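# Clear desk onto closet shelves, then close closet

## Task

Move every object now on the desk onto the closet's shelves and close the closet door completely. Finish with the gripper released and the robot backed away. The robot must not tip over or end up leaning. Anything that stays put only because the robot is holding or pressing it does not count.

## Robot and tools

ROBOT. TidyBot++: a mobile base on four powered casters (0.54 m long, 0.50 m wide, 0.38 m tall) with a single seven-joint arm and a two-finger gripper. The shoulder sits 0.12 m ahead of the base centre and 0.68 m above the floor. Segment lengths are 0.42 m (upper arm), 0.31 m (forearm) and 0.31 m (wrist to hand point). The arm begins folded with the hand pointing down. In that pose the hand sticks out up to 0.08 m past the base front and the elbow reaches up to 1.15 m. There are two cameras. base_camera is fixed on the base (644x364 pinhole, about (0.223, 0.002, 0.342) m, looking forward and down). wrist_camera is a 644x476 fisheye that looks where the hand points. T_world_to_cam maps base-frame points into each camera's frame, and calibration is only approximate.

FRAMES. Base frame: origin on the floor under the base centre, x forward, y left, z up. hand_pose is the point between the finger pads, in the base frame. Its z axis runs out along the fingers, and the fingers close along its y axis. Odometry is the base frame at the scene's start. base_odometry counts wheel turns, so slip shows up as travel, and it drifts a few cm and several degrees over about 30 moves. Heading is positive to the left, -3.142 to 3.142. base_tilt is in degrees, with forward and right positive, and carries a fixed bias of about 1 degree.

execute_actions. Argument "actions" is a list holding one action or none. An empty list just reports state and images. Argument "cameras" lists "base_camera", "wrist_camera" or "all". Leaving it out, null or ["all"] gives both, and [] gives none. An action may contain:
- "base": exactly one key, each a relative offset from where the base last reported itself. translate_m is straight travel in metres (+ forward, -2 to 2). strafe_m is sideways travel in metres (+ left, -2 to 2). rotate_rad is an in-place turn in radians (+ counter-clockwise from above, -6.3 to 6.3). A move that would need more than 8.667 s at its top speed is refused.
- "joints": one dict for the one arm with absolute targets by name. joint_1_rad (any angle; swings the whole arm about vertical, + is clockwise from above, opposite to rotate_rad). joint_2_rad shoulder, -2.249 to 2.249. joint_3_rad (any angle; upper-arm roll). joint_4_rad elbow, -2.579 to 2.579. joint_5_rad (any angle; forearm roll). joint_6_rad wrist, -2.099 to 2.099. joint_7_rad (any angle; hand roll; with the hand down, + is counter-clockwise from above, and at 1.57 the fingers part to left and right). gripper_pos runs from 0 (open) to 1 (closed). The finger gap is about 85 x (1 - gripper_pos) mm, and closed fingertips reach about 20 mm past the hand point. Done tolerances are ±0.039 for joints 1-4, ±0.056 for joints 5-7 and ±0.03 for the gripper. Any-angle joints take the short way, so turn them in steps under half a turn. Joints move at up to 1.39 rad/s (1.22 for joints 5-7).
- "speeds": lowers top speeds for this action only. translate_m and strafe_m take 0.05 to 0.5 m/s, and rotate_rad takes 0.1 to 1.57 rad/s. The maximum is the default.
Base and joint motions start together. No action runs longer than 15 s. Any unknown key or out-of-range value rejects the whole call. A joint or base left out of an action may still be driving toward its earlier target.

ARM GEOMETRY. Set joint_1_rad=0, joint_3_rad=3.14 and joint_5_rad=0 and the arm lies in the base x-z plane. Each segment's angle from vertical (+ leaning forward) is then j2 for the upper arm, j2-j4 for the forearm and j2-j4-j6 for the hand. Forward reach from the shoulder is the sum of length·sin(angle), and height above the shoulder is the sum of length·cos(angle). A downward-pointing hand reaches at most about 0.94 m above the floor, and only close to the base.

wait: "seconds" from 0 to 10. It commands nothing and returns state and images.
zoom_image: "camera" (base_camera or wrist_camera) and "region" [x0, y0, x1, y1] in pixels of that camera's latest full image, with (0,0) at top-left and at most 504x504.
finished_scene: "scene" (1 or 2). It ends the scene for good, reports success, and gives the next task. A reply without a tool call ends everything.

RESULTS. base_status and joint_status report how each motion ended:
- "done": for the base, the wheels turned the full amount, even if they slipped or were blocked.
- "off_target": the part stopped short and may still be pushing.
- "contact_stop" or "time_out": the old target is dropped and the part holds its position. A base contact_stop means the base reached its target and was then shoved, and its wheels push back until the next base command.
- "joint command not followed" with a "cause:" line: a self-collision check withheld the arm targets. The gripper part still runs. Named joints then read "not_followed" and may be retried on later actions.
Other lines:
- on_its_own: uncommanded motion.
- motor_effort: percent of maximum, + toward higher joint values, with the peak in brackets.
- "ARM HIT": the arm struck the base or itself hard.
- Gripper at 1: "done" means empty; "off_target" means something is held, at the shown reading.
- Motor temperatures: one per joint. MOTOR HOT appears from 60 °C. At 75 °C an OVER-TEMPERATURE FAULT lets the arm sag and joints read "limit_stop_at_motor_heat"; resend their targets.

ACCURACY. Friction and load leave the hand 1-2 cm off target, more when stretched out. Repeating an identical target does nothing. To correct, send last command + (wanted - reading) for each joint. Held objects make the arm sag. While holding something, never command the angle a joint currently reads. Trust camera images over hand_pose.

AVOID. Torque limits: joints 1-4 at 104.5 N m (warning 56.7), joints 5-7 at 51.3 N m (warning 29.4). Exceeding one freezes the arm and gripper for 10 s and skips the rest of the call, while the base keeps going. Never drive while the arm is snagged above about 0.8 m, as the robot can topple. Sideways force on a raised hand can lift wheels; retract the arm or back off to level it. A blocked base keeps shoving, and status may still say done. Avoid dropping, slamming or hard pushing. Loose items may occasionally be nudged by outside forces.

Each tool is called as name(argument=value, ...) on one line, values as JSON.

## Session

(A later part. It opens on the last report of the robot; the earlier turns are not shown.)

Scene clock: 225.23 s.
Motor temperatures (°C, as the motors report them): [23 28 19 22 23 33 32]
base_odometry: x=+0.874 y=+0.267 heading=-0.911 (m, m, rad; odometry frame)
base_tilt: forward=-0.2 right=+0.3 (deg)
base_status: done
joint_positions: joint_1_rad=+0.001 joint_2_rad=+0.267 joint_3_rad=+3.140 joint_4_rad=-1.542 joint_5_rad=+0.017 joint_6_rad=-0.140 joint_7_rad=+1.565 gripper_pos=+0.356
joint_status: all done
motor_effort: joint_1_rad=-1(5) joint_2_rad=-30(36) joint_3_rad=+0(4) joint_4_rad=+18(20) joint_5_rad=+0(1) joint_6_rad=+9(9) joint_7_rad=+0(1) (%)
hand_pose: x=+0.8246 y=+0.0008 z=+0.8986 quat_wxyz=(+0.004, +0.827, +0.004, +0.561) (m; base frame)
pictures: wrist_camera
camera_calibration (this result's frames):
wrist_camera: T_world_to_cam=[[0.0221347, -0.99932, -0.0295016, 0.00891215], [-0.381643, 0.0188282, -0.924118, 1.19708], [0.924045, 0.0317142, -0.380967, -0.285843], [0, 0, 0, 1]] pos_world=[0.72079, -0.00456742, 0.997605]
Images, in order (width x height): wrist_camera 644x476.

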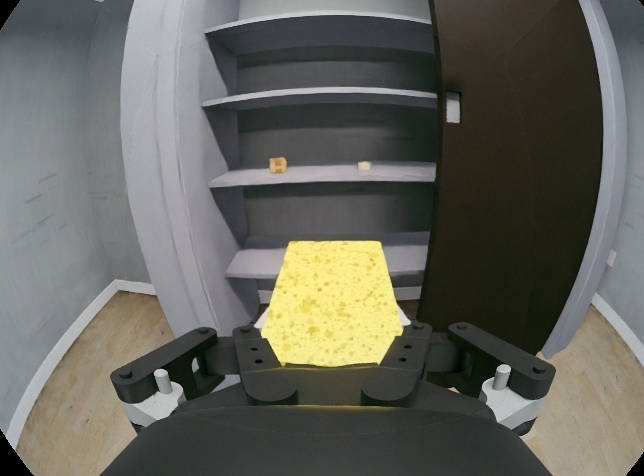

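execute_actions(actions=[{"base":{"translate_m":0.91},"joints":{"joint_1_rad":-0.07}}], cameras=[])

execute_actions(actions=[{"joints":{"joint_2_rad":0.345}}])

execute_actions(actions=[{"joints":{"gripper_pos":0.1,"joint_2_rad":0.315}}], cameras=[])

execute_actions(actions=[{"base":{"translate_m":-0.5}}], cameras=["wrist_camera"])

execute_actions(actions=[{"base":{"strafe_m":-0.31},"joints":{"gripper_pos":1,"joint_1_rad":0,"joint_2_rad":0,"joint_4_rad":-1.82,"joint_6_rad":0.36}}])

Scene clock: 234.60 s.
Motor temperatures (°C, as the motors report them): [23 28 19 22 23 33 32]
base_odometry: x=+1.433 y=-0.451 heading=-0.910 (m, m, rad; odometry frame)
base_tilt: forward=-0.1 right=+0.3 (deg)
base_status: done
joint_positions: joint_1_rad=-0.057 joint_2_rad=+0.256 joint_3_rad=+3.139 joint_4_rad=-1.544 joint_5_rad=+0.017 joint_6_rad=-0.140 joint_7_rad=+1.565 gripper_pos=+0.356
joint_status: all done
motor_effort: joint_1_rad=-1(1) joint_2_rad=-29(32) joint_3_rad=+0(2) joint_4_rad=+18(19) joint_5_rad=+0(1) joint_6_rad=+9(9) joint_7_rad=-1(0) (%)
hand_pose: x=+0.8207 y=+0.0423 z=+0.9053 quat_wxyz=(-0.013, +0.824, +0.029, +0.565) (m; base frame)
pictures: none
No camera images: the call's "cameras" was empty. Leave "cameras" out to get every camera's image.

Scene clock: 235.50 s.
Motor temperatures (°C, as the motors report them): [23 28 19 22 23 33 32]
base_odometry: x=+1.433 y=-0.451 heading=-0.910 (m, m, rad; odometry frame)
base_tilt: forward=-0.1 right=+0.3 (deg)
base_status: not commanded
joint_positions: joint_1_rad=-0.057 joint_2_rad=+0.329 joint_3_rad=+3.139 joint_4_rad=-1.544 joint_5_rad=+0.017 joint_6_rad=-0.129 joint_7_rad=+1.565 gripper_pos=+0.356
joint_status: all done
motor_effort: joint_1_rad=-1(0) joint_2_rad=-29(33) joint_3_rad=-1(1) joint_4_rad=+16(19) joint_5_rad=+0(0) joint_6_rad=+6(9) joint_7_rad=-1(1) (%)
hand_pose: x=+0.8364 y=+0.0433 z=+0.8563 quat_wxyz=(-0.012, +0.842, +0.029, +0.539) (m; base frame)
pictures: base_camera, wrist_camera
camera_calibration (this result's frames):
wrist_camera: T_world_to_cam=[[0.0797571, -0.996329, -0.03111, 0.00289442], [-0.430402, -0.00627025, -0.902616, 1.18521], [0.899107, 0.0853798, -0.429322, -0.254287], [0, 0, 0, 1]] pos_world=[0.738516, 0.0320264, 0.960706]
Images, in order (width x height): base_camera 644x364, wrist_camera 644x476.

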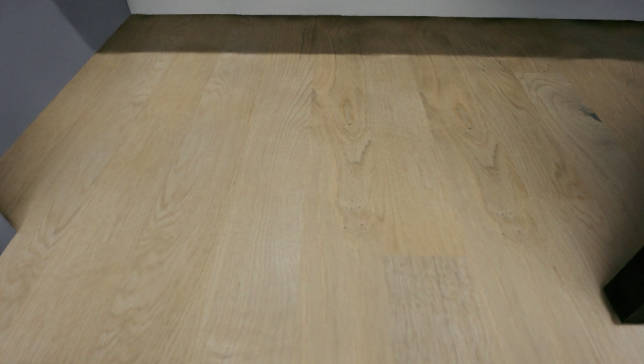

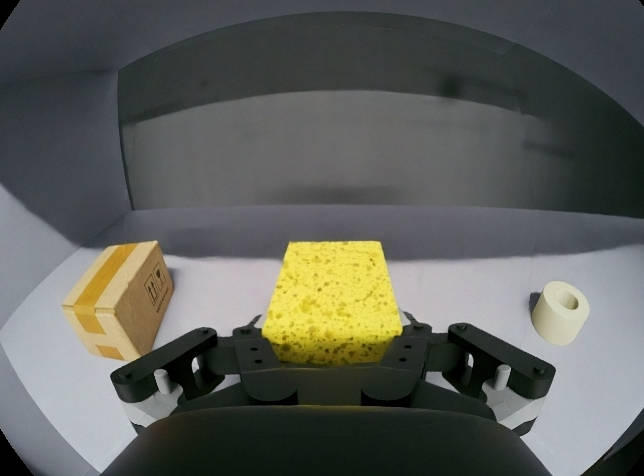

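Scene clock: 236.53 s.
Motor temperatures (°C, as the motors report them): [23 28 19 22 23 33 32]
base_odometry: x=+1.433 y=-0.451 heading=-0.910 (m, m, rad; odometry frame)
base_tilt: forward=-0.1 right=+0.3 (deg)
base_status: not commanded
joint_positions: joint_1_rad=-0.057 joint_2_rad=+0.326 joint_3_rad=+3.139 joint_4_rad=-1.547 joint_5_rad=+0.017 joint_6_rad=-0.129 joint_7_rad=+1.565 gripper_pos=+0.100
joint_status: all done
motor_effort: joint_1_rad=-1(1) joint_2_rad=-31(32) joint_3_rad=-1(1) joint_4_rad=+18(18) joint_5_rad=-1(0) joint_6_rad=+9(9) joint_7_rad=-1(1) (%)
hand_pose: x=+0.8352 y=+0.0432 z=+0.8567 quat_wxyz=(-0.012, +0.842, +0.029, +0.539) (m; base frame)
pictures: none
No camera images: the call's "cameras" was empty. Leave "cameras" out to get every camera's image.

Scene clock: 239.03 s.
Motor temperatures (°C, as the motors report them): [23 28 19 22 23 33 32]
base_odometry: x=+1.126 y=-0.056 heading=-0.910 (m, m, rad; odometry frame)
base_tilt: forward=-0.1 right=+0.3 (deg)
base_status: done
joint_positions: joint_1_rad=-0.058 joint_2_rad=+0.314 joint_3_rad=+3.140 joint_4_rad=-1.548 joint_5_rad=+0.017 joint_6_rad=-0.129 joint_7_rad=+1.565 gripper_pos=+0.100
joint_status: not commanded
motor_effort: joint_1_rad=-1(2) joint_2_rad=-31(35) joint_3_rad=-1(2) joint_4_rad=+18(19) joint_5_rad=-1(0) joint_6_rad=+8(9) joint_7_rad=-1(1) (%)
hand_pose: x=+0.8329 y=+0.0433 z=+0.8650 quat_wxyz=(-0.012, +0.838, +0.029, +0.544) (m; base frame)
pictures: wrist_camera
camera_calibration (this result's frames):
wrist_camera: T_world_to_cam=[[0.0802768, -0.996304, -0.0305449, 0.00249188], [-0.419978, -0.00601674, -0.907515, 1.18713], [0.903977, 0.0856806, -0.418909, -0.260443], [0, 0, 0, 1]] pos_world=[0.733801, 0.0319402, 0.96831]
Images, in order (width x height): wrist_camera 644x476.

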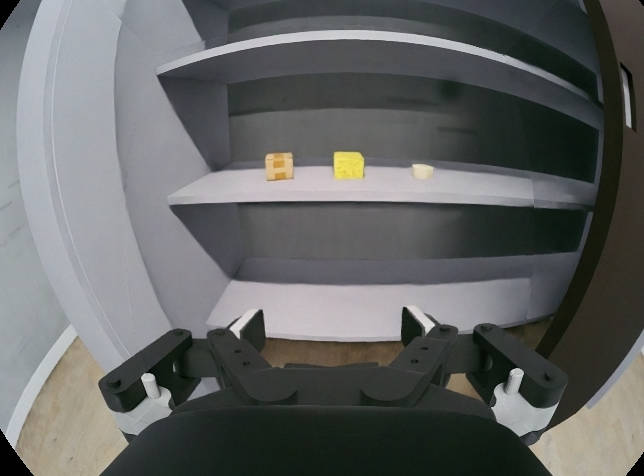

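Scene clock: 241.00 s.
Motor temperatures (°C, as the motors report them): [23 28 19 22 23 33 32]
base_odometry: x=+0.881 y=-0.247 heading=-0.911 (m, m, rad; odometry frame)
base_tilt: forward=-0.2 right=+0.3 (deg)
base_status: done
joint_positions: joint_1_rad=-0.011 joint_2_rad=-0.005 joint_3_rad=+3.146 joint_4_rad=-1.800 joint_5_rad=+0.017 joint_6_rad=+0.324 joint_7_rad=+1.565 gripper_pos=+0.999
joint_status: all done
motor_effort: joint_1_rad=-1(3) joint_2_rad=-20(32) joint_3_rad=-1(2) joint_4_rad=+19(19) joint_5_rad=+0(0) joint_6_rad=+9(10) joint_7_rad=+0(1) (%)
hand_pose: x=+0.7330 y=+0.0073 z=+1.0642 quat_wxyz=(+0.000, +0.671, +0.008, +0.742) (m; base frame)
pictures: base_camera, wrist_camera
camera_calibration (this result's frames):
wrist_camera: T_world_to_cam=[[0.0475986, -0.998741, -0.0158471, -0.01093], [0.0873041, 0.0199641, -0.995982, 1.04784], [0.995044, 0.0460238, 0.0881444, -0.689669], [0, 0, 0, 1]] pos_world=[0.595291, -0.0000941241, 1.10424]
Images, in order (width x height): base_camera 644x364, wrist_camera 644x476.

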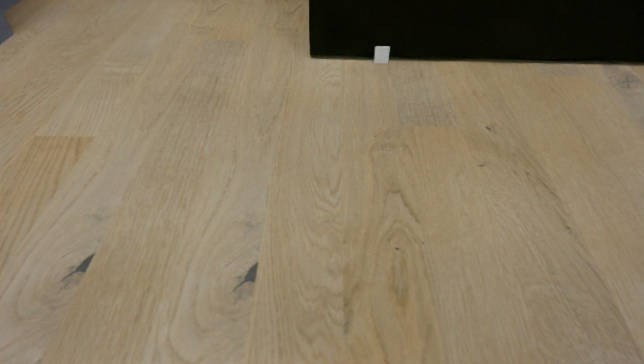

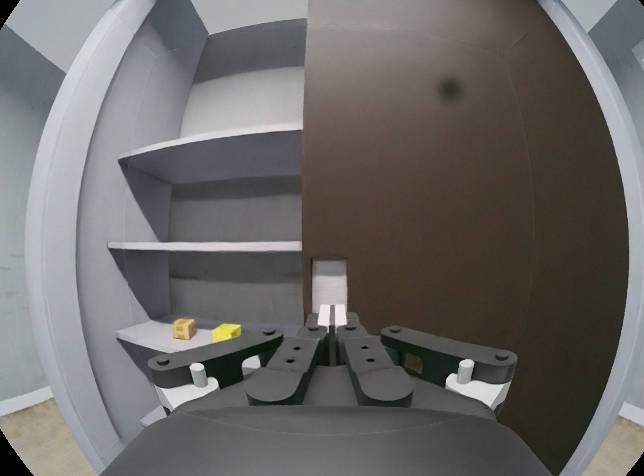

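execute_actions(actions=[{"base":{"strafe_m":0.007}}], cameras=[])

execute_actions(actions=[{"base":{"translate_m":0.16},"speeds":{"translate_m":0.1}}], cameras=["wrist_camera"])

Scene clock: 244.57 s.
Motor temperatures (°C, as the motors report them): [23 28 19 22 23 33 32]
base_odometry: x=+0.886 y=-0.242 heading=-0.911 (m, m, rad; odometry frame)
base_tilt: forward=-0.1 right=+0.3 (deg)
base_status: done
joint_positions: joint_1_rad=-0.011 joint_2_rad=-0.005 joint_3_rad=+3.144 joint_4_rad=-1.800 joint_5_rad=+0.017 joint_6_rad=+0.324 joint_7_rad=+1.565 gripper_pos=+0.999
joint_status: not commanded
motor_effort: joint_1_rad=-1(2) joint_2_rad=-21(21) joint_3_rad=+0(3) joint_4_rad=+18(19) joint_5_rad=-1(1) joint_6_rad=+9(10) joint_7_rad=-1(1) (%)
hand_pose: x=+0.7329 y=+0.0085 z=+1.0642 quat_wxyz=(-0.001, +0.671, +0.009, +0.742) (m; base frame)
pictures: none
No camera images: the call's "cameras" was empty. Leave "cameras" out to get every camera's image.

Scene clock: 246.73 s.
Motor temperatures (°C, as the motors report them): [23 28 19 22 23 33 32]
base_odometry: x=+0.984 y=-0.369 heading=-0.911 (m, m, rad; odometry frame)
base_tilt: forward=-0.1 right=+0.3 (deg)
base_status: done
joint_positions: joint_1_rad=-0.011 joint_2_rad=-0.008 joint_3_rad=+3.144 joint_4_rad=-1.803 joint_5_rad=+0.017 joint_6_rad=+0.325 joint_7_rad=+1.565 gripper_pos=+0.999
joint_status: not commanded
motor_effort: joint_1_rad=-1(2) joint_2_rad=-21(23) joint_3_rad=+0(1) joint_4_rad=+18(21) joint_5_rad=+0(0) joint_6_rad=+9(10) joint_7_rad=-1(1) (%)
hand_pose: x=+0.7317 y=+0.0085 z=+1.0643 quat_wxyz=(-0.001, +0.670, +0.009, +0.742) (m; base frame)
pictures: wrist_camera
camera_calibration (this result's frames):
wrist_camera: T_world_to_cam=[[0.0497023, -0.998639, -0.01582, -0.0111635], [0.0878183, 0.0201479, -0.995933, 1.04758], [0.994896, 0.0481108, 0.0887001, -0.68897], [0, 0, 0, 1]] pos_world=[0.594012, 0.000892173, 1.10425]
Images, in order (width x height): wrist_camera 644x476.

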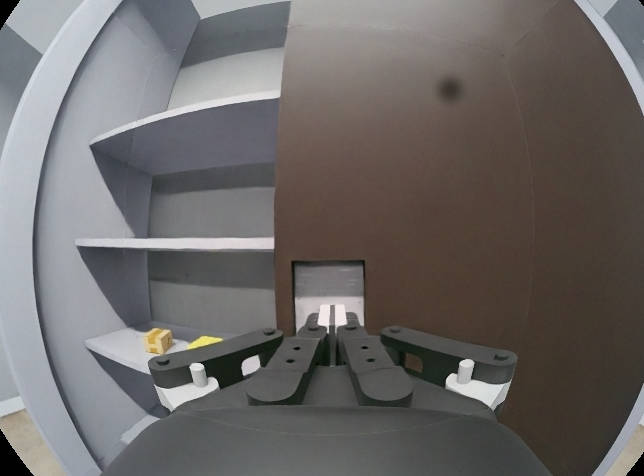

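execute_actions(actions=[{"base":{"translate_m":0.01}}], cameras=[])

execute_actions(actions=[{"base":{"strafe_m":0.45},"speeds":{"strafe_m":0.17}}])

Scene clock: 249.27 s.
Motor temperatures (°C, as the motors report them): [23 28 19 22 23 33 32]
base_odometry: x=+0.990 y=-0.377 heading=-0.911 (m, m, rad; odometry frame)
base_tilt: forward=-0.1 right=+0.3 (deg)
base_status: done
joint_positions: joint_1_rad=-0.011 joint_2_rad=-0.030 joint_3_rad=+3.144 joint_4_rad=-1.823 joint_5_rad=+0.017 joint_6_rad=+0.325 joint_7_rad=+1.565 gripper_pos=+0.999
joint_status: not commanded
motor_effort: joint_1_rad=-1(0) joint_2_rad=-15(21) joint_3_rad=+0(1) joint_4_rad=+19(26) joint_5_rad=+0(1) joint_6_rad=+9(13) joint_7_rad=-1(1) (%)
hand_pose: x=+0.7228 y=+0.0084 z=+1.0648 quat_wxyz=(-0.001, +0.670, +0.009, +0.742) (m; base frame)
pictures: none
No camera images: the call's "cameras" was empty. Leave "cameras" out to get every camera's image.

Scene clock: 252.70 s.
Motor temperatures (°C, as the motors report them): [23 28 19 22 23 33 32]
base_odometry: x=+1.346 y=-0.101 heading=-0.911 (m, m, rad; odometry frame)
base_tilt: forward=-0.2 right=+0.3 (deg)
base_status: done
joint_positions: joint_1_rad=+0.027 joint_2_rad=-0.038 joint_3_rad=+3.158 joint_4_rad=-1.834 joint_5_rad=+0.006 joint_6_rad=+0.328 joint_7_rad=+1.565 gripper_pos=+0.999
joint_status: not commanded
motor_effort: joint_1_rad=-3(12) joint_2_rad=-10(19) joint_3_rad=-2(11) joint_4_rad=+25(25) joint_5_rad=+0(2) joint_6_rad=+12(12) joint_7_rad=-1(1) (%)
hand_pose: x=+0.7187 y=-0.0241 z=+1.0641 quat_wxyz=(+0.015, +0.670, -0.014, +0.742) (m; base frame)
pictures: base_camera, wrist_camera
camera_calibration (this result's frames):
wrist_camera: T_world_to_cam=[[-0.00471703, -0.999604, -0.0277244, 0.00862545], [0.0906309, 0.0271833, -0.995513, 1.04683], [0.995873, -0.00720856, 0.0904668, -0.678385], [0, 0, 0, 1]] pos_world=[0.580752, -0.0247244, 1.10374]
Images, in order (width x height): base_camera 644x364, wrist_camera 644x476.

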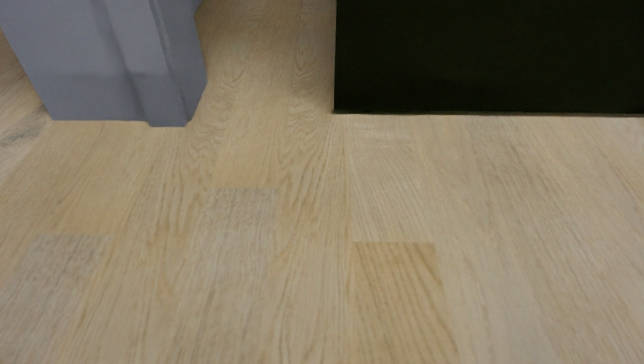

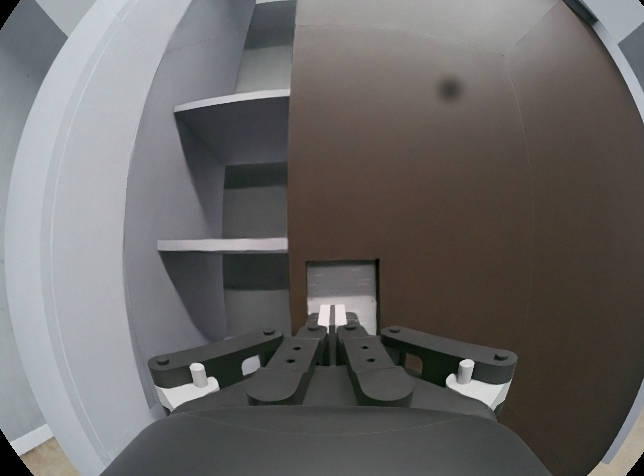

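execute_actions(actions=[{"base":{"strafe_m":0.245},"speeds":{"strafe_m":0.1}}])

execute_actions(actions=[{"base":{"translate_m":-0.7},"joints":{"joint_1_rad":0.07,"joint_3_rad":3.19}}])

Scene clock: 258.43 s.
Motor temperatures (°C, as the motors report them): [23 28 19 22 23 33 32]
base_odometry: x=+1.540 y=+0.049 heading=-0.911 (m, m, rad; odometry frame)
base_tilt: forward=-0.2 right=+0.3 (deg)
base_status: done
joint_positions: joint_1_rad=+0.046 joint_2_rad=-0.041 joint_3_rad=+3.201 joint_4_rad=-1.836 joint_5_rad=+0.005 joint_6_rad=+0.328 joint_7_rad=+1.565 gripper_pos=+0.999
joint_status: not commanded
motor_effort: joint_1_rad=-12(16) joint_2_rad=-12(16) joint_3_rad=-11(15) joint_4_rad=+23(26) joint_5_rad=+1(2) joint_6_rad=+11(13) joint_7_rad=-1(2) (%)
hand_pose: x=+0.7154 y=-0.0625 z=+1.0645 quat_wxyz=(+0.038, +0.669, -0.036, +0.742) (m; base frame)
pictures: base_camera, wrist_camera
camera_calibration (this result's frames):
wrist_camera: T_world_to_cam=[[-0.0678233, -0.997231, -0.030489, 0.0184535], [0.0932798, 0.0240873, -0.995349, 1.0464], [0.993327, -0.0703518, 0.0913879, -0.678464], [0, 0, 0, 1]] pos_world=[0.577581, -0.0545338, 1.1041]
Images, in order (width x height): base_camera 644x364, wrist_camera 644x476.

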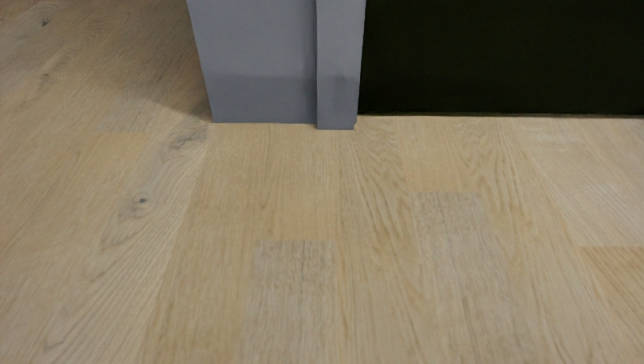

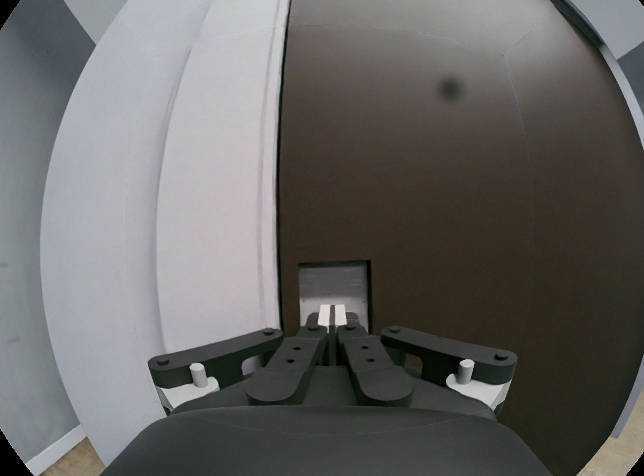

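Scene clock: 261.20 s.
Motor temperatures (°C, as the motors report them): [23 28 19 22 23 33 32]
base_odometry: x=+1.111 y=+0.602 heading=-0.911 (m, m, rad; odometry frame)
base_tilt: forward=-0.2 right=+0.3 (deg)
base_status: done
joint_positions: joint_1_rad=+0.050 joint_2_rad=+0.001 joint_3_rad=+3.185 joint_4_rad=-1.821 joint_5_rad=+0.005 joint_6_rad=+0.328 joint_7_rad=+1.565 gripper_pos=+0.999
joint_status: all done
motor_effort: joint_1_rad=-1(12) joint_2_rad=-20(25) joint_3_rad=+0(10) joint_4_rad=+19(22) joint_5_rad=-1(1) joint_6_rad=+9(10) joint_7_rad=-1(0) (%)
hand_pose: x=+0.7325 y=-0.0556 z=+1.0479 quat_wxyz=(+0.033, +0.679, -0.032, +0.733) (m; base frame)
pictures: base_camera, wrist_camera
camera_calibration (this result's frames):
wrist_camera: T_world_to_cam=[[-0.0561289, -0.998002, -0.029017, 0.0158234], [0.0654498, 0.0253224, -0.997535, 1.05083], [0.996276, -0.0578896, 0.0638977, -0.666086], [0, 0, 0, 1]] pos_world=[0.595717, -0.0493774, 1.09126]
Images, in order (width x height): base_camera 644x364, wrist_camera 644x476.

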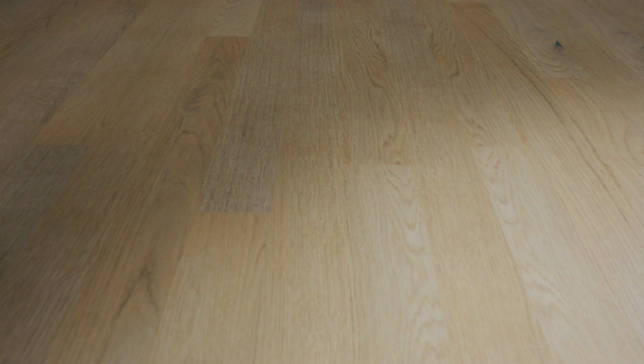

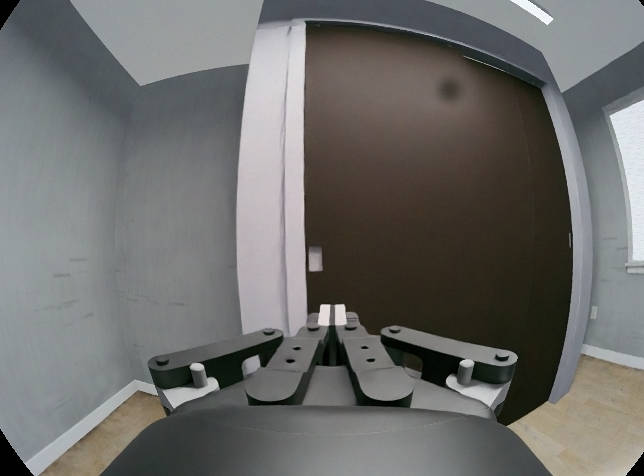

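execute_actions(actions=[{"base":{"strafe_m":-0.2},"joints":{"joint_1_rad":-0.22,"joint_3_rad":3.14,"joint_4_rad":-1.79}}], cameras=[])

execute_actions(actions=[{"base":{"translate_m":0.63}}])

Scene clock: 266.30 s.
Motor temperatures (°C, as the motors report them): [23 28 19 22 23 33 32]
base_odometry: x=+0.953 y=+0.480 heading=-0.912 (m, m, rad; odometry frame)
base_tilt: forward=-0.1 right=+0.3 (deg)
base_status: done
joint_positions: joint_1_rad=-0.199 joint_2_rad=+0.001 joint_3_rad=+3.149 joint_4_rad=-1.811 joint_5_rad=+0.005 joint_6_rad=+0.328 joint_7_rad=+1.565 gripper_pos=+0.999
joint_status: all done
motor_effort: joint_1_rad=-1(1) joint_2_rad=-20(21) joint_3_rad=-1(2) joint_4_rad=+19(19) joint_5_rad=+0(0) joint_6_rad=+9(9) joint_7_rad=-1(1) (%)
hand_pose: x=+0.7234 y=+0.1191 z=+1.0539 quat_wxyz=(-0.071, +0.673, +0.065, +0.733) (m; base frame)
pictures: none
No camera images: the call's "cameras" was empty. Leave "cameras" out to get every camera's image.

Scene clock: 268.93 s.
Motor temperatures (°C, as the motors report them): [23 28 19 22 23 33 32]
base_odometry: x=+1.338 y=-0.018 heading=-0.912 (m, m, rad; odometry frame)
base_tilt: forward=-0.1 right=+0.3 (deg)
base_status: done
joint_positions: joint_1_rad=-0.199 joint_2_rad=+0.001 joint_3_rad=+3.149 joint_4_rad=-1.808 joint_5_rad=+0.005 joint_6_rad=+0.328 joint_7_rad=+1.565 gripper_pos=+0.999
joint_status: not commanded
motor_effort: joint_1_rad=-1(0) joint_2_rad=-21(23) joint_3_rad=-1(0) joint_4_rad=+19(20) joint_5_rad=-1(1) joint_6_rad=+9(10) joint_7_rad=-1(1) (%)
hand_pose: x=+0.7235 y=+0.1195 z=+1.0562 quat_wxyz=(-0.072, +0.672, +0.065, +0.735) (m; base frame)
pictures: base_camera, wrist_camera
camera_calibration (this result's frames):
wrist_camera: T_world_to_cam=[[0.227715, -0.973309, -0.0285688, -0.0184645], [0.0687561, 0.0453387, -0.996603, 1.04943], [0.971297, 0.224977, 0.0772452, -0.67737], [0, 0, 0, 1]] pos_world=[0.589978, 0.0868414, 1.09766]
Images, in order (width x height): base_camera 644x364, wrist_camera 644x476.

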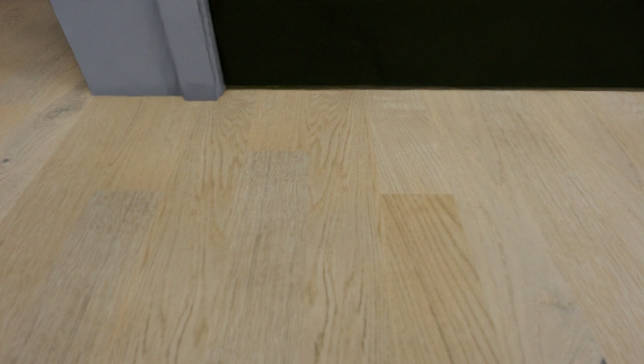

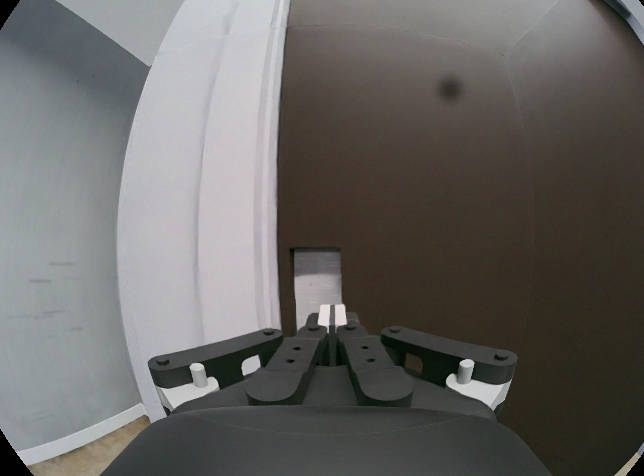

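execute_actions(actions=[{"base":{"strafe_m":0.02}}], cameras=[])

execute_actions(actions=[{"base":{"translate_m":0.068},"speeds":{"translate_m":0.1}}], cameras=["wrist_camera"])

execute_actions(actions=[{"base":{"strafe_m":0.055},"speeds":{"strafe_m":0.07}}], cameras=["wrist_camera"])

Scene clock: 273.40 s.
Motor temperatures (°C, as the motors report them): [23 28 19 22 23 33 32]
base_odometry: x=+1.354 y=-0.006 heading=-0.912 (m, m, rad; odometry frame)
base_tilt: forward=-0.2 right=+0.3 (deg)
base_status: done
joint_positions: joint_1_rad=-0.206 joint_2_rad=+0.001 joint_3_rad=+3.143 joint_4_rad=-1.808 joint_5_rad=+0.005 joint_6_rad=+0.328 joint_7_rad=+1.565 gripper_pos=+0.999
joint_status: not commanded
motor_effort: joint_1_rad=-1(3) joint_2_rad=-20(23) joint_3_rad=+0(3) joint_4_rad=+19(19) joint_5_rad=+0(0) joint_6_rad=+9(10) joint_7_rad=-1(0) (%)
hand_pose: x=+0.7219 y=+0.1269 z=+1.0562 quat_wxyz=(-0.076, +0.671, +0.069, +0.734) (m; base frame)
pictures: none
No camera images: the call's "cameras" was empty. Leave "cameras" out to get every camera's image.

Scene clock: 274.80 s.
Motor temperatures (°C, as the motors report them): [23 28 19 22 23 33 32]
base_odometry: x=+1.396 y=-0.060 heading=-0.912 (m, m, rad; odometry frame)
base_tilt: forward=-0.1 right=+0.3 (deg)
base_status: done
joint_positions: joint_1_rad=-0.206 joint_2_rad=-0.013 joint_3_rad=+3.141 joint_4_rad=-1.802 joint_5_rad=+0.005 joint_6_rad=+0.328 joint_7_rad=+1.565 gripper_pos=+0.999
joint_status: not commanded
motor_effort: joint_1_rad=+0(1) joint_2_rad=-19(22) joint_3_rad=+1(2) joint_4_rad=+21(26) joint_5_rad=+0(1) joint_6_rad=+11(12) joint_7_rad=+0(1) (%)
hand_pose: x=+0.7163 y=+0.1275 z=+1.0685 quat_wxyz=(-0.078, +0.664, +0.069, +0.741) (m; base frame)
pictures: wrist_camera
camera_calibration (this result's frames):
wrist_camera: T_world_to_cam=[[0.243068, -0.969611, -0.0277988, -0.0209063], [0.0877886, 0.05053, -0.994857, 1.04571], [0.966029, 0.239377, 0.097403, -0.692776], [0, 0, 0, 1]] pos_world=[0.582522, 0.092724, 1.10723]
Images, in order (width x height): wrist_camera 644x476.

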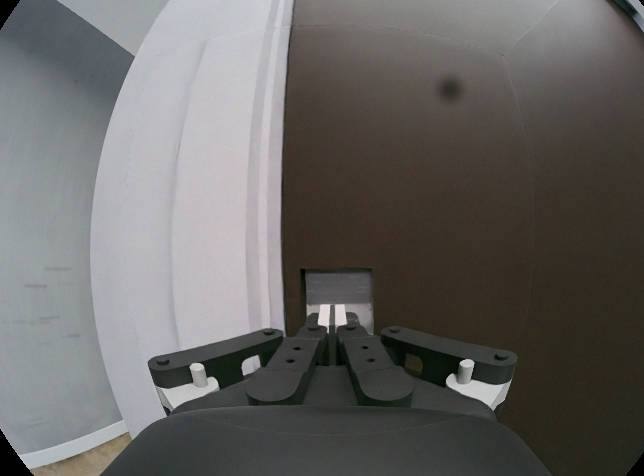

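Scene clock: 276.07 s.
Motor temperatures (°C, as the motors report them): [23 28 19 22 23 33 32]
base_odometry: x=+1.439 y=-0.026 heading=-0.912 (m, m, rad; odometry frame)
base_tilt: forward=-0.2 right=+0.3 (deg)
base_status: done
joint_positions: joint_1_rad=-0.186 joint_2_rad=-0.030 joint_3_rad=+3.185 joint_4_rad=-1.815 joint_5_rad=+0.005 joint_6_rad=+0.328 joint_7_rad=+1.565 gripper_pos=+0.999
joint_status: not commanded
motor_effort: joint_1_rad=-9(12) joint_2_rad=-14(19) joint_3_rad=-8(10) joint_4_rad=+24(28) joint_5_rad=+1(2) joint_6_rad=+12(14) joint_7_rad=-1(1) (%)
hand_pose: x=+0.7168 y=+0.0877 z=+1.0711 quat_wxyz=(-0.055, +0.664, +0.047, +0.744) (m; base frame)
pictures: wrist_camera
camera_calibration (this result's frames):
wrist_camera: T_world_to_cam=[[0.180827, -0.983089, -0.0289404, -0.0125277], [0.0949996, 0.0467467, -0.994379, 1.0449], [0.978916, 0.177061, 0.101846, -0.692511], [0, 0, 0, 1]] pos_world=[0.58091, 0.0614549, 1.1092]
Images, in order (width x height): wrist_camera 644x476.

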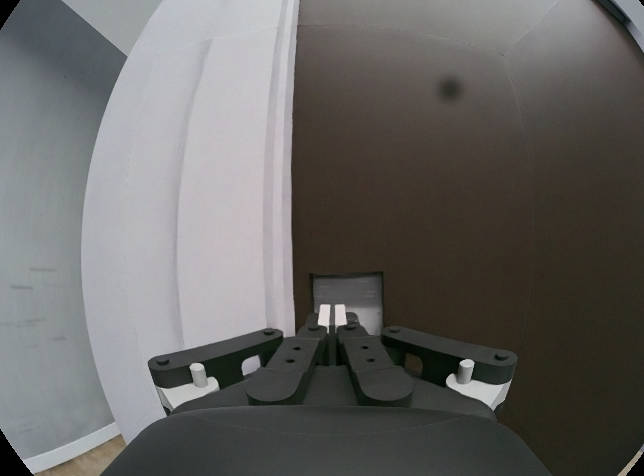

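execute_actions(actions=[{"base":{"translate_m":-0.65},"joints":{"joint_1_rad":-0.186,"joint_3_rad":3.185}}], cameras=[])

finished_scene(scene=2)

Scene clock: 281.20 s.
Motor temperatures (°C, as the motors report them): [23 28 19 22 23 33 32]
base_odometry: x=+1.041 y=+0.488 heading=-0.912 (m, m, rad; odometry frame)
base_tilt: forward=-0.1 right=+0.3 (deg)
base_status: done
joint_positions: joint_1_rad=-0.186 joint_2_rad=+0.002 joint_3_rad=+3.183 joint_4_rad=-1.794 joint_5_rad=+0.005 joint_6_rad=+0.328 joint_7_rad=+1.565 gripper_pos=+0.999
joint_status: all done
motor_effort: joint_1_rad=-1(9) joint_2_rad=-21(24) joint_3_rad=+0(9) joint_4_rad=+19(23) joint_5_rad=+0(1) joint_6_rad=+9(11) joint_7_rad=+0(1) (%)
hand_pose: x=+0.7298 y=+0.0909 z=+1.0643 quat_wxyz=(-0.055, +0.668, +0.049, +0.741) (m; base frame)
pictures: none
No camera images: the call's "cameras" was empty. Leave "cameras" out to get every camera's image.

The scene is finished: the task was done.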